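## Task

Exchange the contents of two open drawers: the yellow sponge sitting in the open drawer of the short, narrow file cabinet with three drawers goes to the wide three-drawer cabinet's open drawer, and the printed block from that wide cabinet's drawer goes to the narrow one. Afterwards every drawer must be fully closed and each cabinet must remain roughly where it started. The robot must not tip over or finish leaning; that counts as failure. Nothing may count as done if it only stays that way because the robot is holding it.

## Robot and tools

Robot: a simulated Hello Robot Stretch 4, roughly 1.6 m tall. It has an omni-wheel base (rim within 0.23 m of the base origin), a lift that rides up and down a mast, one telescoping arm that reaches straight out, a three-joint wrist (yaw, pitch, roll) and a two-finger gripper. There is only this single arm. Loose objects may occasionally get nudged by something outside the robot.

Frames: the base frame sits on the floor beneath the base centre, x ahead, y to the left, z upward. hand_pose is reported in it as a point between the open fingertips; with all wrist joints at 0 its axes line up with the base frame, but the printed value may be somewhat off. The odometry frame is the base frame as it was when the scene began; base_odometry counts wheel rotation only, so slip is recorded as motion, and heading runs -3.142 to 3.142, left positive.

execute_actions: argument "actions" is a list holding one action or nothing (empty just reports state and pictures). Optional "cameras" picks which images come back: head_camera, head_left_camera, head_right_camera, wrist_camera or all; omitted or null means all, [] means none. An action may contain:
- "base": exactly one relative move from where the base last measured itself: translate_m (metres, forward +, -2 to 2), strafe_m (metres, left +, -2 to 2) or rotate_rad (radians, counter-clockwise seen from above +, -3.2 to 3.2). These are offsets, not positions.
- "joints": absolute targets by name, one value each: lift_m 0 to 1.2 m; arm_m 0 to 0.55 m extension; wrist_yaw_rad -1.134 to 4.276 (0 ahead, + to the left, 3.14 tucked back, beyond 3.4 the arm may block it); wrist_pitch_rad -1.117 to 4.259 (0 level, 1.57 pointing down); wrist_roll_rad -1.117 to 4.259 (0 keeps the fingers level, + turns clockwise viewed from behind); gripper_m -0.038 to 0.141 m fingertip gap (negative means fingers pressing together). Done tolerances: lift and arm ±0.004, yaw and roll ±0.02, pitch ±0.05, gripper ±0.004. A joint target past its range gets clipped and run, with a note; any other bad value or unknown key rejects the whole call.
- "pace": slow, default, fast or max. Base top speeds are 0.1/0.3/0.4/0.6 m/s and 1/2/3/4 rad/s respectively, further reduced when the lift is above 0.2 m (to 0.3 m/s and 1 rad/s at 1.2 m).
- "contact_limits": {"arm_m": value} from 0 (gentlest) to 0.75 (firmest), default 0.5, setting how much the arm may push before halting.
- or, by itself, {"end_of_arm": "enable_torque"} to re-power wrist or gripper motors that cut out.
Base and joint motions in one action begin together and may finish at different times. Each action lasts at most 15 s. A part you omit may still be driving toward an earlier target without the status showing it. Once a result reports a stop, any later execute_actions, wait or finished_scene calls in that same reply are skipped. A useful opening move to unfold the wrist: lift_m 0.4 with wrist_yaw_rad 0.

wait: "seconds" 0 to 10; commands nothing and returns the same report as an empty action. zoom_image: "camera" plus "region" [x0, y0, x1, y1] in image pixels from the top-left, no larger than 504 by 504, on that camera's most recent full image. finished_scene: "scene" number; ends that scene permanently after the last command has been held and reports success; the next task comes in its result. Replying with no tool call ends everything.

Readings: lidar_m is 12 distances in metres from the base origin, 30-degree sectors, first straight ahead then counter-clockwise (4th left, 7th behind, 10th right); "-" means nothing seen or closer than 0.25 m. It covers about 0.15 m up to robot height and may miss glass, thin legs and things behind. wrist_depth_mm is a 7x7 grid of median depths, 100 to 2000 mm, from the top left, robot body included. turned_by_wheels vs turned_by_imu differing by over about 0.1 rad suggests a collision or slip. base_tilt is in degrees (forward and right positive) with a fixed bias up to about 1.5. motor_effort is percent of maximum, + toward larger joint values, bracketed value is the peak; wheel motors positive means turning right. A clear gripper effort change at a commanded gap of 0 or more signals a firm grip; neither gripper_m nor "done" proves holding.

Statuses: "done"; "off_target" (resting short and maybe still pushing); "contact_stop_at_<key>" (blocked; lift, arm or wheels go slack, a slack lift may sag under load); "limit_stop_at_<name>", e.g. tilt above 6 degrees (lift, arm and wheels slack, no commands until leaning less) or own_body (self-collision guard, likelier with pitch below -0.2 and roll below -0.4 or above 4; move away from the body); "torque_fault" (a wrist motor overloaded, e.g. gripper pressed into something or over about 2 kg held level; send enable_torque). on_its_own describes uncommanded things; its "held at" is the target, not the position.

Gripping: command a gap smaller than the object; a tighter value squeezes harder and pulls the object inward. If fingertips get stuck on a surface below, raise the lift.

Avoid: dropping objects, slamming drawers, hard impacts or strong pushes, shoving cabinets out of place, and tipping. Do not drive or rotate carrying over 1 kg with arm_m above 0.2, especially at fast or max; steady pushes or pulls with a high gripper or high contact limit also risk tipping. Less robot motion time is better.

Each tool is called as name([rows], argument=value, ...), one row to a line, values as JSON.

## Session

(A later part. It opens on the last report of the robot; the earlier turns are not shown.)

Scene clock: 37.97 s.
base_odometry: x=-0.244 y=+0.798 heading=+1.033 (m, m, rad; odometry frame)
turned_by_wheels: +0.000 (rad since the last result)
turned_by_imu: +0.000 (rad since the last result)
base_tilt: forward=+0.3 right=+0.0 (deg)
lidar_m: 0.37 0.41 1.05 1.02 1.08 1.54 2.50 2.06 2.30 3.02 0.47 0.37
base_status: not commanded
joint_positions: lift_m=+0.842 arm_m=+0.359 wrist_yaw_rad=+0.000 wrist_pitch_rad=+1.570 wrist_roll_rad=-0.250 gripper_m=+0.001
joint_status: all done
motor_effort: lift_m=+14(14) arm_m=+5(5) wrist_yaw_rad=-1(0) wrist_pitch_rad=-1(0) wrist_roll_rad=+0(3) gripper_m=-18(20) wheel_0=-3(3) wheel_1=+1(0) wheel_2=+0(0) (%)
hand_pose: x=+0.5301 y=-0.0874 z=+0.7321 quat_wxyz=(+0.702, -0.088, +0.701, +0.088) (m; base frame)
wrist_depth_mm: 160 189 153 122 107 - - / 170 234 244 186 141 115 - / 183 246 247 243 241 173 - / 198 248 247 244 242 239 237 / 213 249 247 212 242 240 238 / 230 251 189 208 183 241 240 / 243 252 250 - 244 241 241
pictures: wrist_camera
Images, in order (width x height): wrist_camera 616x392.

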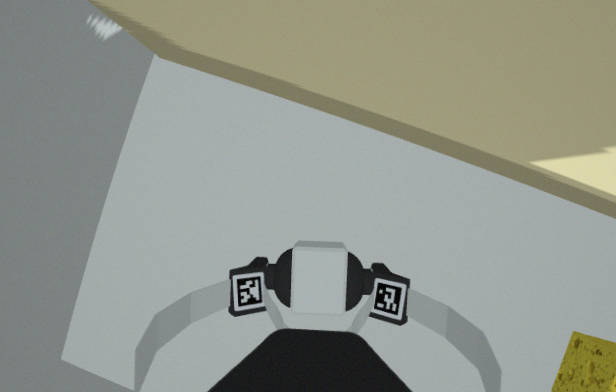

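execute_actions([
  {"joints":{"lift_m":1.17},"pace":"fast"},
], cameras=[])

execute_actions([
  {"base":{"strafe_m":-0.24},"joints":{"arm_m":0.03,"wrist_yaw_rad":3.14,"wrist_roll_rad":0},"pace":"fast"},
], cameras=["wrist_camera"])

execute_actions([
  {"base":{"rotate_rad":-0.04},"joints":{"lift_m":0.65,"wrist_pitch_rad":0.8},"pace":"fast"},
])

Scene clock: 40.20 s.
base_odometry: x=-0.244 y=+0.798 heading=+1.033 (m, m, rad; odometry frame)
turned_by_wheels: +0.000 (rad since the last result)
turned_by_imu: +0.000 (rad since the last result)
base_tilt: forward=+0.2 right=-0.1 (deg)
lidar_m: 0.36 0.39 1.05 1.02 1.11 1.54 2.52 2.04 2.30 3.02 0.47 0.39
base_status: not commanded
joint_positions: lift_m=+1.170 arm_m=+0.359 wrist_yaw_rad=+0.000 wrist_pitch_rad=+1.570 wrist_roll_rad=-0.250 gripper_m=+0.001
joint_status: all done
motor_effort: lift_m=+22(21) arm_m=+5(5) wrist_yaw_rad=+0(0) wrist_pitch_rad=+1(1) wrist_roll_rad=-1(2) gripper_m=-18(19) wheel_0=-3(3) wheel_1=+1(1) wheel_2=+0(0) (%)
hand_pose: x=+0.5301 y=-0.0874 z=+1.0594 quat_wxyz=(+0.702, -0.088, +0.701, +0.088) (m; base frame)
wrist_depth_mm: 1255 1308 327 324 322 319 255 / 1308 1308 327 325 324 320 315 / 1336 1308 442 433 324 319 317 / 1336 1308 549 574 569 373 319 / 1336 404 580 212 569 564 559 / 1336 342 189 208 183 569 564 / 1336 283 338 - 512 559 569
pictures: none
No camera images: the call's "cameras" was empty. Leave "cameras" out to get every camera's image.

Scene clock: 42.60 s.
base_odometry: x=-0.038 y=+0.675 heading=+1.034 (m, m, rad; odometry frame)
turned_by_wheels: +0.000 (rad since the last result)
turned_by_imu: +0.001 (rad since the last result)
base_tilt: forward=+0.1 right=+0.0 (deg)
lidar_m: 0.35 0.38 1.30 1.26 1.36 1.87 2.53 1.91 2.78 2.77 0.49 0.34
base_status: done
joint_positions: lift_m=+1.170 arm_m=+0.031 wrist_yaw_rad=+3.140 wrist_pitch_rad=+1.570 wrist_roll_rad=+0.000 gripper_m=+0.001
joint_status: all done
motor_effort: lift_m=+21(22) arm_m=-5(6) wrist_yaw_rad=+1(7) wrist_pitch_rad=+2(1) wrist_roll_rad=-2(2) gripper_m=-20(17) wheel_0=+4(9) wheel_1=+0(13) wheel_2=+0(1) (%)
hand_pose: x=+0.2018 y=+0.0874 z=+1.0595 quat_wxyz=(+0.001, -0.707, +0.001, +0.707) (m; base frame)
wrist_depth_mm: 1336 1308 634 1281 1281 1255 1255 / 1366 1308 1281 1078 1281 1255 1255 / 1336 1336 1308 1060 1281 1281 1255 / 1308 1308 1308 1098 1308 1255 1255 / 1336 1366 1336 211 1255 1281 1255 / 564 603 189 208 183 1255 1281 / 413 424 473 - 530 504 1281
pictures: wrist_camera
Images, in order (width x height): wrist_camera 616x392.

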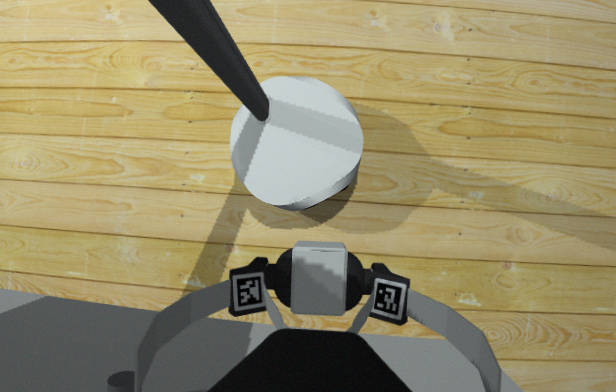

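Scene clock: 45.00 s.
base_odometry: x=-0.038 y=+0.675 heading=+0.995 (m, m, rad; odometry frame)
turned_by_wheels: -0.039 (rad since the last result)
turned_by_imu: -0.038 (rad since the last result)
base_tilt: forward=+0.3 right=-0.2 (deg)
lidar_m: 0.34 0.39 1.31 1.25 1.31 1.78 2.51 1.92 2.79 2.78 0.49 0.35
base_status: done
joint_positions: lift_m=+0.650 arm_m=+0.031 wrist_yaw_rad=+3.140 wrist_pitch_rad=+0.802 wrist_roll_rad=+0.000 gripper_m=+0.001
joint_status: all done
motor_effort: lift_m=+15(21) arm_m=-5(6) wrist_yaw_rad=-1(1) wrist_pitch_rad=-6(12) wrist_roll_rad=+0(2) gripper_m=-18(20) wheel_0=+4(7) wheel_1=+4(3) wheel_2=+4(4) (%)
hand_pose: x=+0.0013 y=+0.0877 z=+0.6211 quat_wxyz=(+0.001, -0.390, +0.000, +0.921) (m; base frame)
wrist_depth_mm: 212 1983 - - - - 1708 / 214 1618 1576 1618 1618 1618 1576 / 236 1229 1336 1308 1336 1336 1366 / 1060 315 1118 1118 1118 1118 1138 / 976 359 991 212 991 991 976 / 854 831 188 208 183 854 854 / 778 750 569 - 798 768 778
pictures: head_camera, head_left_camera, head_right_camera, wrist_camera
Images, in order (width x height): head_camera 420x560, head_left_camera 420x672, head_right_camera 420x672, wrist_camera 616x392.

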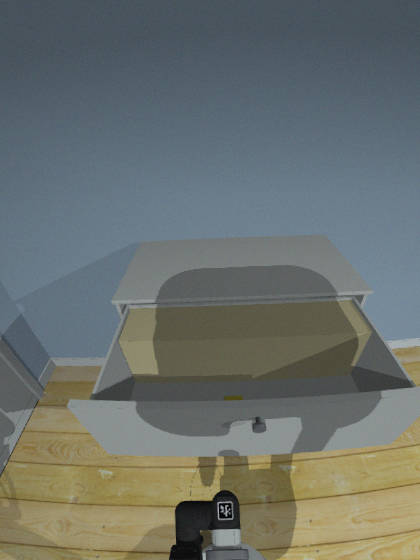

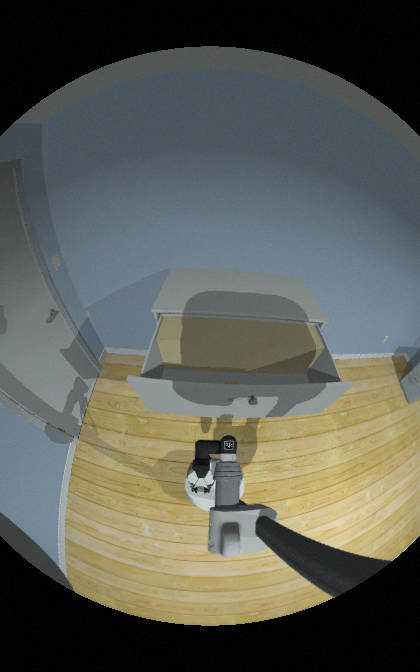

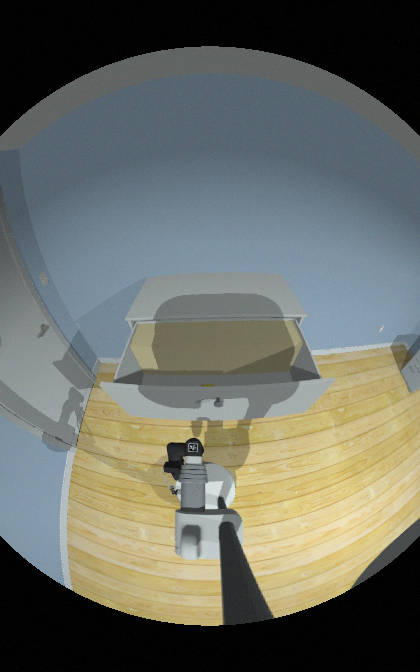

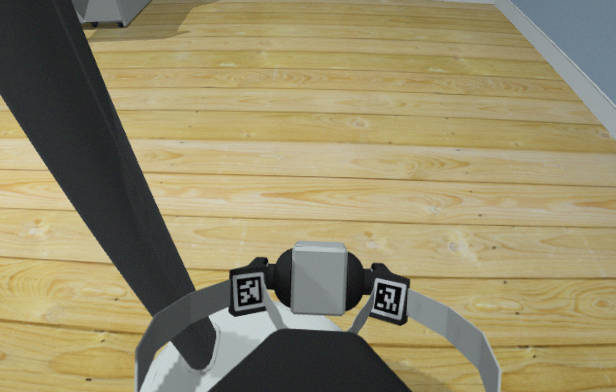

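execute_actions([
  {"base":{"translate_m":0.05},"joints":{"arm_m":0.55},"pace":"slow","contact_limits":{"arm_m":0.3}},
], cameras=["head_camera"])

Scene clock: 50.80 s.
base_odometry: x=-0.010 y=+0.717 heading=+0.995 (m, m, rad; odometry frame)
turned_by_wheels: +0.000 (rad since the last result)
turned_by_imu: +0.012 (rad since the last result)
base_tilt: forward=+0.2 right=+0.0 (deg)
lidar_m: 0.66 0.70 1.30 1.25 1.33 1.77 2.56 1.96 2.80 2.76 1.69 0.70
base_status: done
joint_positions: lift_m=+0.650 arm_m=+0.493 wrist_yaw_rad=+3.140 wrist_pitch_rad=+0.802 wrist_roll_rad=+0.000 gripper_m=+0.001
joint_status: arm_m contact_stop (moved +0.462 of +0.519)
on_its_own: arm_m is slack since a contact_stop (your +0.550 is given up)
motor_effort: lift_m=+17(17) arm_m=+0(24) wrist_yaw_rad=+0(3) wrist_pitch_rad=-7(8) wrist_roll_rad=+0(0) gripper_m=-18(19) wheel_0=+1(7) wheel_1=+3(5) wheel_2=+0(11) (%)
contact_limits: arm_m 0.3
hand_pose: x=+0.4635 y=+0.0878 z=+0.6209 quat_wxyz=(+0.001, -0.390, +0.000, +0.921) (m; base frame)
wrist_depth_mm: 1983 - 1921 - - - 1756 / 1618 1618 1537 1576 1618 1618 1618 / 1336 1336 1281 1366 1336 1336 1336 / 1118 1138 854 831 1138 1138 1138 / 976 976 768 212 976 976 991 / 866 866 189 208 183 866 866 / 778 768 798 - 788 778 778
pictures: head_camera
Images, in order (width x height): head_camera 420x560.

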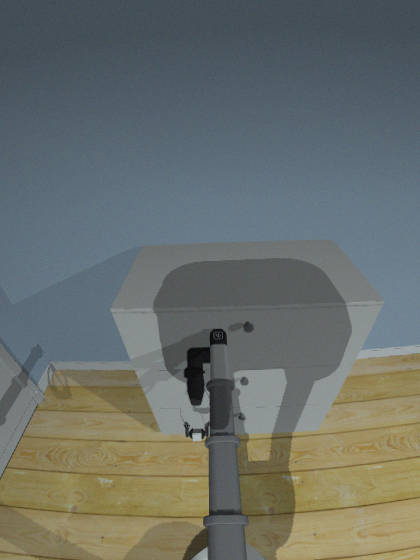

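zoom_image(camera="head_camera", region=[90,270,400,450])

execute_actions([
  {"joints":{"arm_m":0.51},"pace":"slow","contact_limits":{"arm_m":0.45}},
], cameras=[])

Region (90, 270, 400, 450) of head_camera's 420x560 image, scaled by 1.626, with more detail than that image has; it fills the top 293 rows of this view, and the rest is white.

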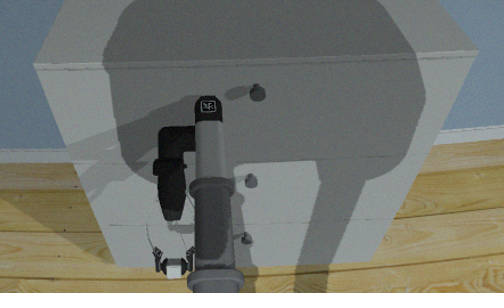

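Scene clock: 51.87 s.
base_odometry: x=-0.010 y=+0.717 heading=+0.995 (m, m, rad; odometry frame)
turned_by_wheels: +0.000 (rad since the last result)
turned_by_imu: +0.005 (rad since the last result)
base_tilt: forward=+0.2 right=-0.1 (deg)
lidar_m: 0.67 0.71 1.30 1.25 1.32 1.78 2.57 1.94 2.81 2.77 1.68 0.71
base_status: not commanded
joint_positions: lift_m=+0.650 arm_m=+0.495 wrist_yaw_rad=+3.140 wrist_pitch_rad=+0.802 wrist_roll_rad=+0.000 gripper_m=+0.001
joint_status: arm_m contact_stop (moved +0.002 of +0.017)
on_its_own: arm_m is slack since a contact_stop (your +0.510 is given up)
motor_effort: lift_m=+17(18) arm_m=+0(21) wrist_yaw_rad=+0(2) wrist_pitch_rad=-3(4) wrist_roll_rad=+0(1) gripper_m=-19(19) wheel_0=+0(1) wheel_1=+2(5) wheel_2=-3(11) (%)
contact_limits: arm_m 0.45
hand_pose: x=+0.4653 y=+0.0878 z=+0.6209 quat_wxyz=(+0.001, -0.390, +0.000, +0.921) (m; base frame)
wrist_depth_mm: - - 1921 - - - 1708 / 1618 1661 1537 1618 1576 1618 1576 / 1308 1336 1281 1308 1336 1308 1336 / 1118 1138 854 831 1160 1138 1138 / 976 976 759 211 991 991 991 / 854 866 188 208 183 866 866 / 778 778 798 - 788 768 768
pictures: none
No camera images: the call's "cameras" was empty. Leave "cameras" out to get every camera's image.

execute_actions([
  {"base":{"translate_m":-0.3},"joints":{"arm_m":0.05,"wrist_pitch_rad":1.57},"pace":"fast"},
], cameras=[])

execute_actions([
  {"base":{"rotate_rad":-2.17},"joints":{"wrist_yaw_rad":0},"pace":"fast"},
], cameras=["head_camera"])

execute_actions([
  {"base":{"translate_m":1.58},"pace":"max"},
], cameras=[])

execute_actions([
  {"base":{"rotate_rad":-0.98},"joints":{"lift_m":0.68,"arm_m":0.3},"pace":"fast"},
])

Scene clock: 54.30 s.
base_odometry: x=-0.174 y=+0.465 heading=+0.994 (m, m, rad; odometry frame)
turned_by_wheels: +0.000 (rad since the last result)
turned_by_imu: +0.001 (rad since the last result)
base_tilt: forward=+0.2 right=+0.0 (deg)
lidar_m: 0.93 1.03 1.31 1.27 1.34 1.80 2.26 1.70 1.87 2.72 2.08 1.01
base_status: done
joint_positions: lift_m=+0.650 arm_m=+0.051 wrist_yaw_rad=+3.140 wrist_pitch_rad=+1.570 wrist_roll_rad=+0.000 gripper_m=+0.001
joint_status: all done
motor_effort: lift_m=+18(18) arm_m=-5(7) wrist_yaw_rad=-1(1) wrist_pitch_rad=+3(0) wrist_roll_rad=+2(1) gripper_m=-18(20) wheel_0=-2(8) wheel_1=-2(13) wheel_2=+0(12) (%)
hand_pose: x=+0.2216 y=+0.0874 z=+0.5398 quat_wxyz=(+0.000, -0.707, +0.000, +0.707) (m; base frame)
wrist_depth_mm: 778 778 549 549 750 750 741 / 788 788 559 549 544 750 741 / 788 788 554 549 750 750 741 / 788 788 564 559 759 750 750 / 798 778 778 211 768 750 741 / 798 798 189 208 184 750 750 / 798 778 778 - 768 759 750
pictures: none
No camera images: the call's "cameras" was empty. Leave "cameras" out to get every camera's image.

Scene clock: 56.70 s.
base_odometry: x=-0.174 y=+0.465 heading=-1.175 (m, m, rad; odometry frame)
turned_by_wheels: -2.169 (rad since the last result)
turned_by_imu: -2.147 (rad since the last result)
base_tilt: forward=+0.2 right=+0.0 (deg)
lidar_m: 1.76 2.75 2.31 1.03 0.95 1.01 1.34 1.27 1.31 1.62 2.25 1.71
base_status: done
joint_positions: lift_m=+0.650 arm_m=+0.051 wrist_yaw_rad=+0.000 wrist_pitch_rad=+1.570 wrist_roll_rad=+0.000 gripper_m=+0.001
joint_status: all done
motor_effort: lift_m=+18(18) arm_m=-5(5) wrist_yaw_rad=-1(6) wrist_pitch_rad=+2(2) wrist_roll_rad=-1(1) gripper_m=-18(20) wheel_0=+4(9) wheel_1=+1(11) wheel_2=+4(12) (%)
hand_pose: x=+0.2220 y=-0.0874 z=+0.5398 quat_wxyz=(+0.707, +0.000, +0.707, +0.000) (m; base frame)
wrist_depth_mm: 788 778 768 759 741 741 741 / 788 778 768 759 759 750 741 / 788 788 778 750 759 750 741 / 788 778 768 768 759 759 750 / 788 788 569 211 759 759 741 / 798 788 189 208 184 759 750 / 798 788 559 - 759 759 759
pictures: head_camera
Images, in order (width x height): head_camera 420x560.

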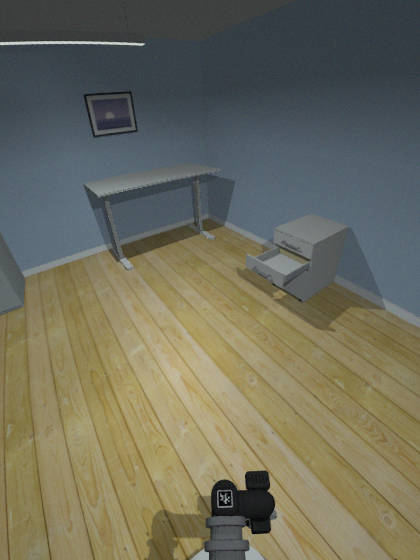

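Scene clock: 61.57 s.
base_odometry: x=+0.436 y=-0.992 heading=-1.175 (m, m, rad; odometry frame)
turned_by_wheels: +0.000 (rad since the last result)
turned_by_imu: -0.007 (rad since the last result)
base_tilt: forward=+0.2 right=-0.1 (deg)
lidar_m: 1.47 1.37 1.41 2.09 2.38 2.02 2.50 2.54 2.15 0.48 0.41 0.44
base_status: done
joint_positions: lift_m=+0.650 arm_m=+0.051 wrist_yaw_rad=+0.000 wrist_pitch_rad=+1.570 wrist_roll_rad=+0.000 gripper_m=+0.001
joint_status: not commanded
motor_effort: lift_m=+18(18) arm_m=-5(5) wrist_yaw_rad=-1(2) wrist_pitch_rad=+1(4) wrist_roll_rad=+0(2) gripper_m=-17(19) wheel_0=+1(9) wheel_1=+2(8) wheel_2=+1(13) (%)
hand_pose: x=+0.2220 y=-0.0874 z=+0.5398 quat_wxyz=(+0.707, +0.000, +0.707, +0.000) (m; base frame)
wrist_depth_mm: 778 778 768 759 741 750 741 / 778 778 778 768 750 750 296 / 788 778 768 759 759 750 327 / 798 778 778 778 768 759 377 / 809 788 564 211 768 759 750 / 798 788 189 208 183 759 759 / 798 798 559 - 768 750 759
pictures: none
No camera images: the call's "cameras" was empty. Leave "cameras" out to get every camera's image.

Scene clock: 63.13 s.
base_odometry: x=+0.436 y=-0.992 heading=-2.154 (m, m, rad; odometry frame)
turned_by_wheels: -0.980 (rad since the last result)
turned_by_imu: -0.969 (rad since the last result)
base_tilt: forward=+0.2 right=-0.1 (deg)
lidar_m: 0.39 0.44 1.46 1.38 1.43 2.11 2.37 1.99 2.69 2.52 1.97 0.42
base_status: done
joint_positions: lift_m=+0.680 arm_m=+0.299 wrist_yaw_rad=+0.000 wrist_pitch_rad=+1.570 wrist_roll_rad=+0.000 gripper_m=+0.001
joint_status: all done
motor_effort: lift_m=+22(21) arm_m=+6(7) wrist_yaw_rad=-1(1) wrist_pitch_rad=+2(2) wrist_roll_rad=+1(0) gripper_m=-21(19) wheel_0=+2(11) wheel_1=+2(8) wheel_2=+2(8) (%)
hand_pose: x=+0.4702 y=-0.0874 z=+0.5694 quat_wxyz=(+0.707, +0.000, +0.707, +0.000) (m; base frame)
wrist_depth_mm: 820 404 404 399 394 778 759 / 820 404 404 399 397 778 778 / 809 407 404 402 397 778 768 / 820 407 407 402 399 778 768 / 831 345 349 211 347 788 778 / 831 809 189 208 183 778 778 / 820 831 820 - 788 788 778
pictures: head_camera, head_left_camera, head_right_camera, wrist_camera
Images, in order (width x height): head_camera 420x560, head_left_camera 420x672, head_right_camera 420x672, wrist_camera 616x392.

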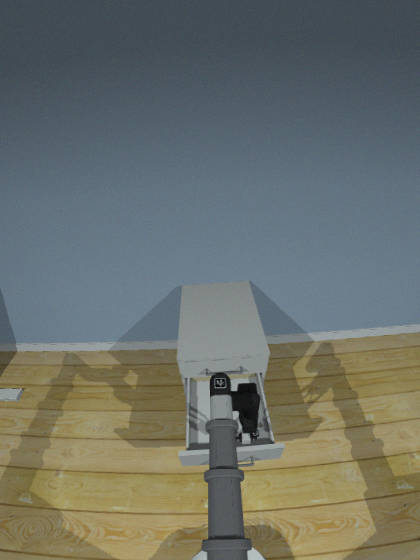

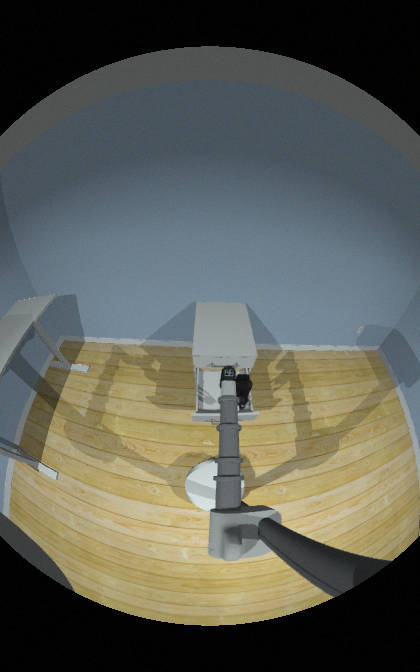

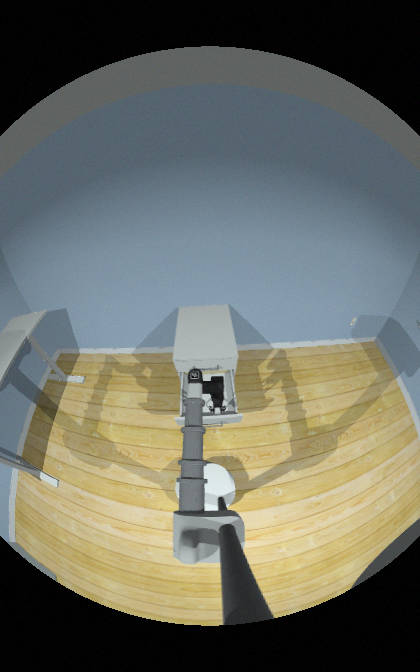

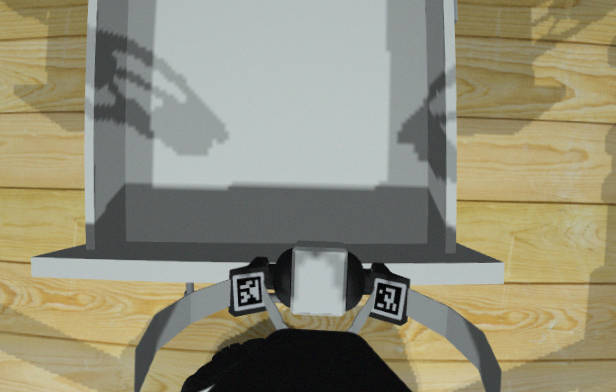

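execute_actions([
  {"joints":{"arm_m":0.39},"pace":"fast"},
], cameras=[])

execute_actions([
  {"joints":{"lift_m":0.525},"pace":"fast"},
], cameras=[])

execute_actions([
  {"joints":{"gripper_m":0.055}},
], cameras=[])

execute_actions([
  {"joints":{"lift_m":0.65},"pace":"fast"},
], cameras=["wrist_camera"])

execute_actions([
  {"joints":{"arm_m":0.1,"wrist_yaw_rad":3.14,"wrist_pitch_rad":0},"pace":"fast"},
], cameras=[])

execute_actions([
  {"base":{"translate_m":0.04},"joints":{"lift_m":0.2},"pace":"fast"},
])

Scene clock: 64.53 s.
base_odometry: x=+0.436 y=-0.992 heading=-2.154 (m, m, rad; odometry frame)
turned_by_wheels: +0.000 (rad since the last result)
turned_by_imu: +0.000 (rad since the last result)
base_tilt: forward=+0.3 right=-0.1 (deg)
lidar_m: 0.40 0.46 1.47 1.39 1.44 2.11 2.36 2.01 2.68 2.54 1.96 0.43
base_status: not commanded
joint_positions: lift_m=+0.680 arm_m=+0.389 wrist_yaw_rad=+0.000 wrist_pitch_rad=+1.570 wrist_roll_rad=+0.000 gripper_m=+0.001
joint_status: all done
motor_effort: lift_m=+22(22) arm_m=+5(6) wrist_yaw_rad=+0(0) wrist_pitch_rad=+1(2) wrist_roll_rad=+0(1) gripper_m=-19(20) wheel_0=+2(2) wheel_1=+2(2) wheel_2=+2(3) (%)
hand_pose: x=+0.5602 y=-0.0874 z=+0.5694 quat_wxyz=(+0.707, +0.000, +0.707, +0.000) (m; base frame)
wrist_depth_mm: 809 404 402 397 394 768 768 / 820 402 402 402 397 778 768 / 820 407 404 399 397 778 768 / 820 410 407 402 399 778 778 / 820 410 407 212 399 778 778 / 831 377 189 208 183 788 788 / 338 306 327 - 325 301 788
pictures: none
No camera images: the call's "cameras" was empty. Leave "cameras" out to get every camera's image.

Scene clock: 65.93 s.
base_odometry: x=+0.436 y=-0.992 heading=-2.154 (m, m, rad; odometry frame)
turned_by_wheels: +0.000 (rad since the last result)
turned_by_imu: +0.000 (rad since the last result)
base_tilt: forward=+0.2 right=-0.1 (deg)
lidar_m: 0.40 0.45 1.47 1.38 1.44 2.11 2.36 2.02 2.67 2.52 1.99 0.43
base_status: not commanded
joint_positions: lift_m=+0.525 arm_m=+0.389 wrist_yaw_rad=+0.000 wrist_pitch_rad=+1.570 wrist_roll_rad=+0.000 gripper_m=+0.001
joint_status: all done
motor_effort: lift_m=+14(16) arm_m=+5(5) wrist_yaw_rad=-1(1) wrist_pitch_rad=+1(2) wrist_roll_rad=+0(2) gripper_m=-18(18) wheel_0=+2(2) wheel_1=+2(2) wheel_2=+2(3) (%)
hand_pose: x=+0.5602 y=-0.0874 z=+0.4150 quat_wxyz=(+0.707, +0.000, +0.707, +0.000) (m; base frame)
wrist_depth_mm: 252 249 247 245 242 239 397 / 253 250 248 245 243 241 399 / 253 251 249 246 244 242 615 / 254 253 250 247 244 242 621 / 254 253 251 212 246 243 621 / 257 254 189 208 183 225 404 / 257 255 253 - 245 207 407
pictures: none
No camera images: the call's "cameras" was empty. Leave "cameras" out to get every camera's image.

Scene clock: 67.27 s.
base_odometry: x=+0.436 y=-0.992 heading=-2.154 (m, m, rad; odometry frame)
turned_by_wheels: +0.000 (rad since the last result)
turned_by_imu: +0.000 (rad since the last result)
base_tilt: forward=+0.2 right=-0.2 (deg)
lidar_m: 0.42 0.44 1.47 1.39 1.44 2.10 2.36 2.02 2.68 2.54 1.98 0.44
base_status: not commanded
joint_positions: lift_m=+0.525 arm_m=+0.389 wrist_yaw_rad=+0.000 wrist_pitch_rad=+1.570 wrist_roll_rad=+0.000 gripper_m=+0.055
joint_status: all done
motor_effort: lift_m=+14(14) arm_m=+5(5) wrist_yaw_rad=-1(0) wrist_pitch_rad=-1(0) wrist_roll_rad=+0(2) gripper_m=-5(20) wheel_0=+2(2) wheel_1=+2(1) wheel_2=+2(2) (%)
hand_pose: x=+0.5602 y=-0.0874 z=+0.4150 quat_wxyz=(+0.707, +0.000, +0.707, +0.000) (m; base frame)
wrist_depth_mm: 252 249 247 245 242 239 397 / 252 250 248 246 244 240 399 / 253 251 249 248 244 241 621 / 255 252 250 247 245 242 621 / 256 254 251 246 244 244 621 / 257 254 198 219 193 226 402 / 258 255 252 - 248 208 404
pictures: none
No camera images: the call's "cameras" was empty. Leave "cameras" out to get every camera's image.

Scene clock: 68.57 s.
base_odometry: x=+0.436 y=-0.992 heading=-2.154 (m, m, rad; odometry frame)
turned_by_wheels: +0.000 (rad since the last result)
turned_by_imu: +0.000 (rad since the last result)
base_tilt: forward=+0.3 right=-0.1 (deg)
lidar_m: 0.40 0.45 1.45 1.40 1.43 2.12 2.37 2.01 2.68 2.53 1.96 0.43
base_status: not commanded
joint_positions: lift_m=+0.650 arm_m=+0.389 wrist_yaw_rad=+0.000 wrist_pitch_rad=+1.570 wrist_roll_rad=+0.000 gripper_m=+0.055
joint_status: all done
motor_effort: lift_m=+22(26) arm_m=+5(5) wrist_yaw_rad=-1(0) wrist_pitch_rad=+2(1) wrist_roll_rad=-1(0) gripper_m=-3(4) wheel_0=+2(2) wheel_1=+2(2) wheel_2=+3(2) (%)
hand_pose: x=+0.5602 y=-0.0874 z=+0.5394 quat_wxyz=(+0.707, +0.000, +0.707, +0.000) (m; base frame)
wrist_depth_mm: 778 373 370 368 364 741 741 / 788 375 375 368 368 741 741 / 788 377 375 373 368 741 732 / 788 377 375 373 368 750 750 / 788 379 377 373 368 750 741 / 798 382 197 373 193 750 759 / 309 297 327 - 325 345 750
pictures: wrist_camera
Images, in order (width x height): wrist_camera 616x392.

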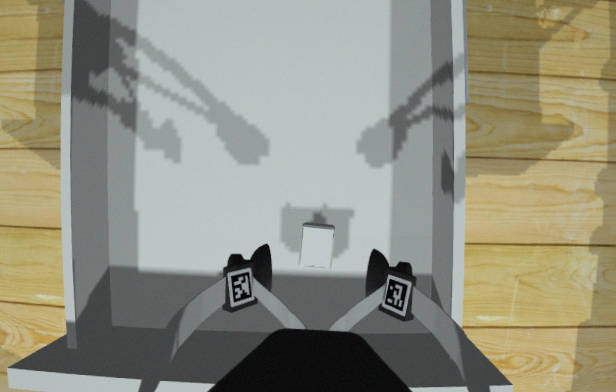

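Scene clock: 70.97 s.
base_odometry: x=+0.436 y=-0.992 heading=-2.154 (m, m, rad; odometry frame)
turned_by_wheels: +0.000 (rad since the last result)
turned_by_imu: +0.001 (rad since the last result)
base_tilt: forward=+0.2 right=+0.0 (deg)
lidar_m: 0.42 0.45 1.47 1.40 1.42 2.12 2.35 2.00 2.66 2.52 1.98 0.42
base_status: not commanded
joint_positions: lift_m=+0.650 arm_m=+0.101 wrist_yaw_rad=+3.140 wrist_pitch_rad=+0.003 wrist_roll_rad=+0.000 gripper_m=+0.055
joint_status: all done
motor_effort: lift_m=+22(22) arm_m=-5(6) wrist_yaw_rad=+1(6) wrist_pitch_rad=-7(10) wrist_roll_rad=-1(0) gripper_m=-5(3) wheel_0=+2(2) wheel_1=+2(2) wheel_2=+3(2) (%)
hand_pose: x=-0.0165 y=+0.0880 z=+0.8272 quat_wxyz=(+0.001, -0.001, +0.000, +1.000) (m; base frame)
wrist_depth_mm: - 108 298 - - - - / - 108 222 - - - - / - 109 187 - - - - / 110 125 249 - - - - / - 324 - - - - 1983 / 1983 322 196 - 193 - 1921 / 1537 285 1863 - 1983 1863 1808
pictures: none
No camera images: the call's "cameras" was empty. Leave "cameras" out to get every camera's image.

Scene clock: 73.17 s.
base_odometry: x=+0.414 y=-1.026 heading=-2.154 (m, m, rad; odometry frame)
turned_by_wheels: +0.000 (rad since the last result)
turned_by_imu: +0.001 (rad since the last result)
base_tilt: forward=+0.2 right=-0.1 (deg)
lidar_m: 0.36 0.41 1.48 1.39 1.46 2.16 2.40 2.05 2.68 2.53 1.91 0.40
base_status: done
joint_positions: lift_m=+0.200 arm_m=+0.101 wrist_yaw_rad=+3.140 wrist_pitch_rad=+0.003 wrist_roll_rad=+0.000 gripper_m=+0.055
joint_status: all done
motor_effort: lift_m=+15(19) arm_m=-5(5) wrist_yaw_rad=+0(2) wrist_pitch_rad=-7(8) wrist_roll_rad=-1(1) gripper_m=-4(5) wheel_0=+3(10) wheel_1=+2(5) wheel_2=+1(8) (%)
hand_pose: x=-0.0165 y=+0.0879 z=+0.3778 quat_wxyz=(+0.001, -0.001, +0.000, +1.000) (m; base frame)
wrist_depth_mm: - 108 298 - - - - / - 108 222 - - - - / - 109 187 - - - - / 110 125 248 - - - 1983 / 1576 320 - - - - 1921 / 976 324 196 1205 193 1397 1397 / 732 285 904 - 976 891 960
pictures: head_camera, head_left_camera, head_right_camera, wrist_camera
Images, in order (width x height): head_camera 420x560, head_left_camera 420x672, head_right_camera 420x672, wrist_camera 616x392.

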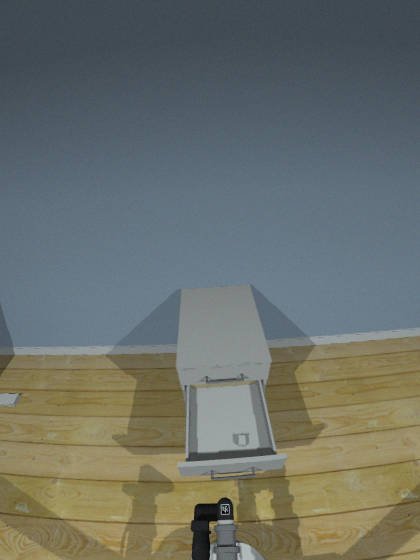

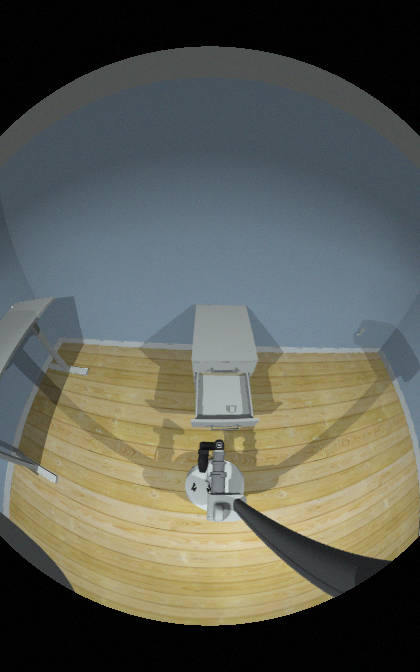

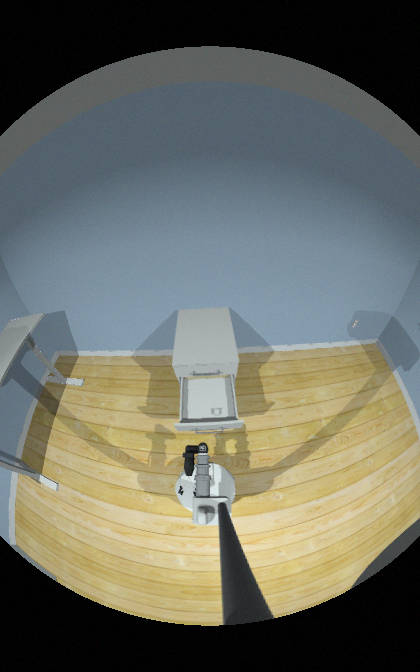

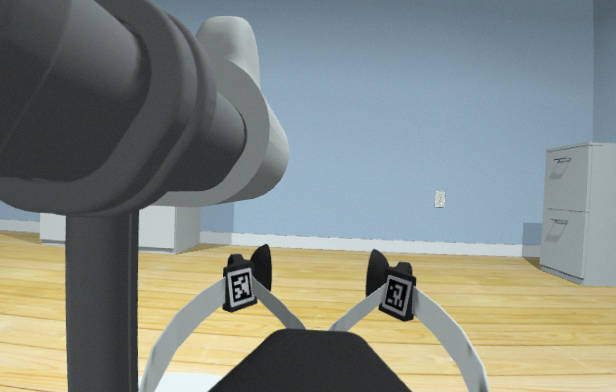

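execute_actions([
  {"joints":{"arm_m":0.55},"pace":"slow","contact_limits":{"arm_m":0.25}},
], cameras=["head_camera"])

zoom_image(camera="head_camera", region=[140,300,320,460])

Scene clock: 78.43 s.
base_odometry: x=+0.414 y=-1.026 heading=-2.154 (m, m, rad; odometry frame)
turned_by_wheels: +0.000 (rad since the last result)
turned_by_imu: +0.001 (rad since the last result)
base_tilt: forward=+0.1 right=-0.2 (deg)
lidar_m: 0.70 1.38 1.45 1.38 1.44 2.15 2.40 2.04 2.67 2.54 1.92 0.79
base_status: not commanded
joint_positions: lift_m=+0.200 arm_m=+0.519 wrist_yaw_rad=+3.140 wrist_pitch_rad=+0.003 wrist_roll_rad=+0.000 gripper_m=+0.055
joint_status: arm_m contact_stop (moved +0.418 of +0.449)
on_its_own: arm_m is slack since a contact_stop (your +0.550 is given up)
motor_effort: lift_m=+15(15) arm_m=-1(18) wrist_yaw_rad=+1(2) wrist_pitch_rad=-5(5) wrist_roll_rad=-3(1) gripper_m=-4(5) wheel_0=+2(4) wheel_1=+0(4) wheel_2=+1(7) (%)
contact_limits: arm_m 0.25
hand_pose: x=+0.4012 y=+0.0880 z=+0.3778 quat_wxyz=(+0.001, -0.001, +0.000, +1.000) (m; base frame)
wrist_depth_mm: - 114 - - - - - / - 114 691 - - - - / - 115 213 - - - - / 116 - 691 - - - - / - - 1756 - - - - / 1138 1182 196 603 193 1366 1397 / 831 768 459 - 976 891 976
pictures: head_camera
Images, in order (width x height): head_camera 420x560.

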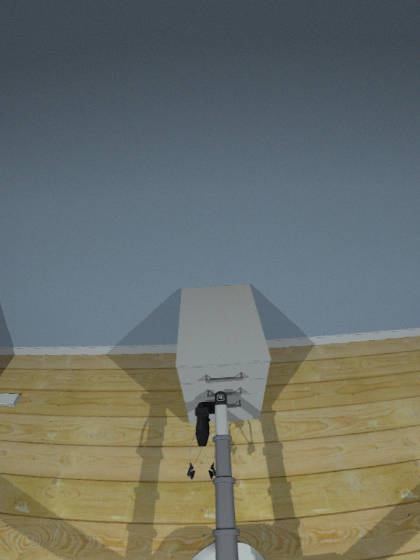

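Region (140, 300, 320, 460) of head_camera's 420x560 image, scaled by 2.800, with more detail than that image has.

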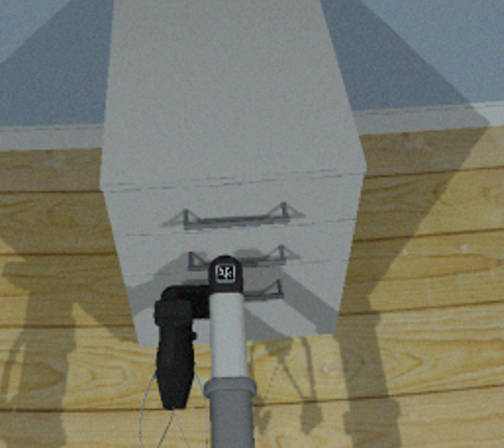

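execute_actions([
  {"joints":{"arm_m":0.42},"pace":"fast"},
], cameras=["head_camera"])

zoom_image(camera="head_camera", region=[160,340,290,440])

Scene clock: 79.70 s.
base_odometry: x=+0.414 y=-1.026 heading=-2.154 (m, m, rad; odometry frame)
turned_by_wheels: +0.000 (rad since the last result)
turned_by_imu: +0.000 (rad since the last result)
base_tilt: forward=+0.3 right=+0.0 (deg)
lidar_m: 0.70 1.39 1.47 1.38 1.44 2.14 2.41 2.04 2.66 2.54 1.90 0.78
base_status: not commanded
joint_positions: lift_m=+0.200 arm_m=+0.421 wrist_yaw_rad=+3.140 wrist_pitch_rad=+0.002 wrist_roll_rad=+0.000 gripper_m=+0.055
joint_status: all done
motor_effort: lift_m=+15(15) arm_m=-6(5) wrist_yaw_rad=-1(1) wrist_pitch_rad=-7(7) wrist_roll_rad=+1(0) gripper_m=-4(3) wheel_0=+2(2) wheel_1=-1(1) wheel_2=+1(1) (%)
hand_pose: x=+0.3035 y=+0.0878 z=+0.3778 quat_wxyz=(+0.001, -0.001, +0.000, +1.000) (m; base frame)
wrist_depth_mm: - - - - - - - / - 122 - - - - - / - 127 206 - - - - / - - 353 - - - - / - - 634 - - - - / 1138 1205 197 609 193 1366 1366 / 831 442 455 - 891 891 960
pictures: head_camera
Images, in order (width x height): head_camera 420x560.

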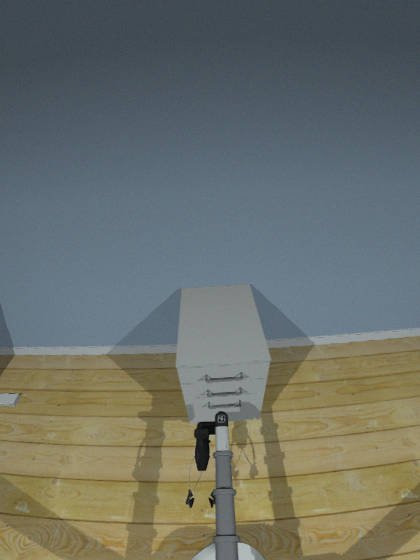

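Region (160, 340, 290, 440) of head_camera's 420x560 image, scaled by 3.877, with more detail than that image has; it fills the top 388 rows of this view, and the rest is white.

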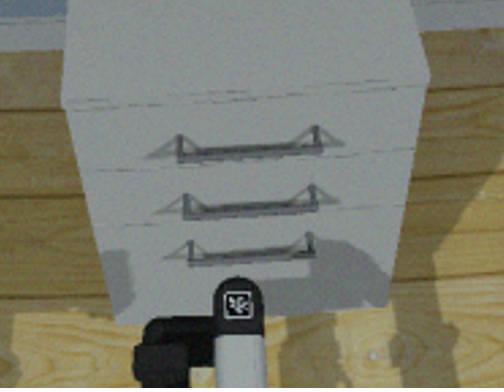

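finished_scene(scene=1)

The scene is finished: the task was done.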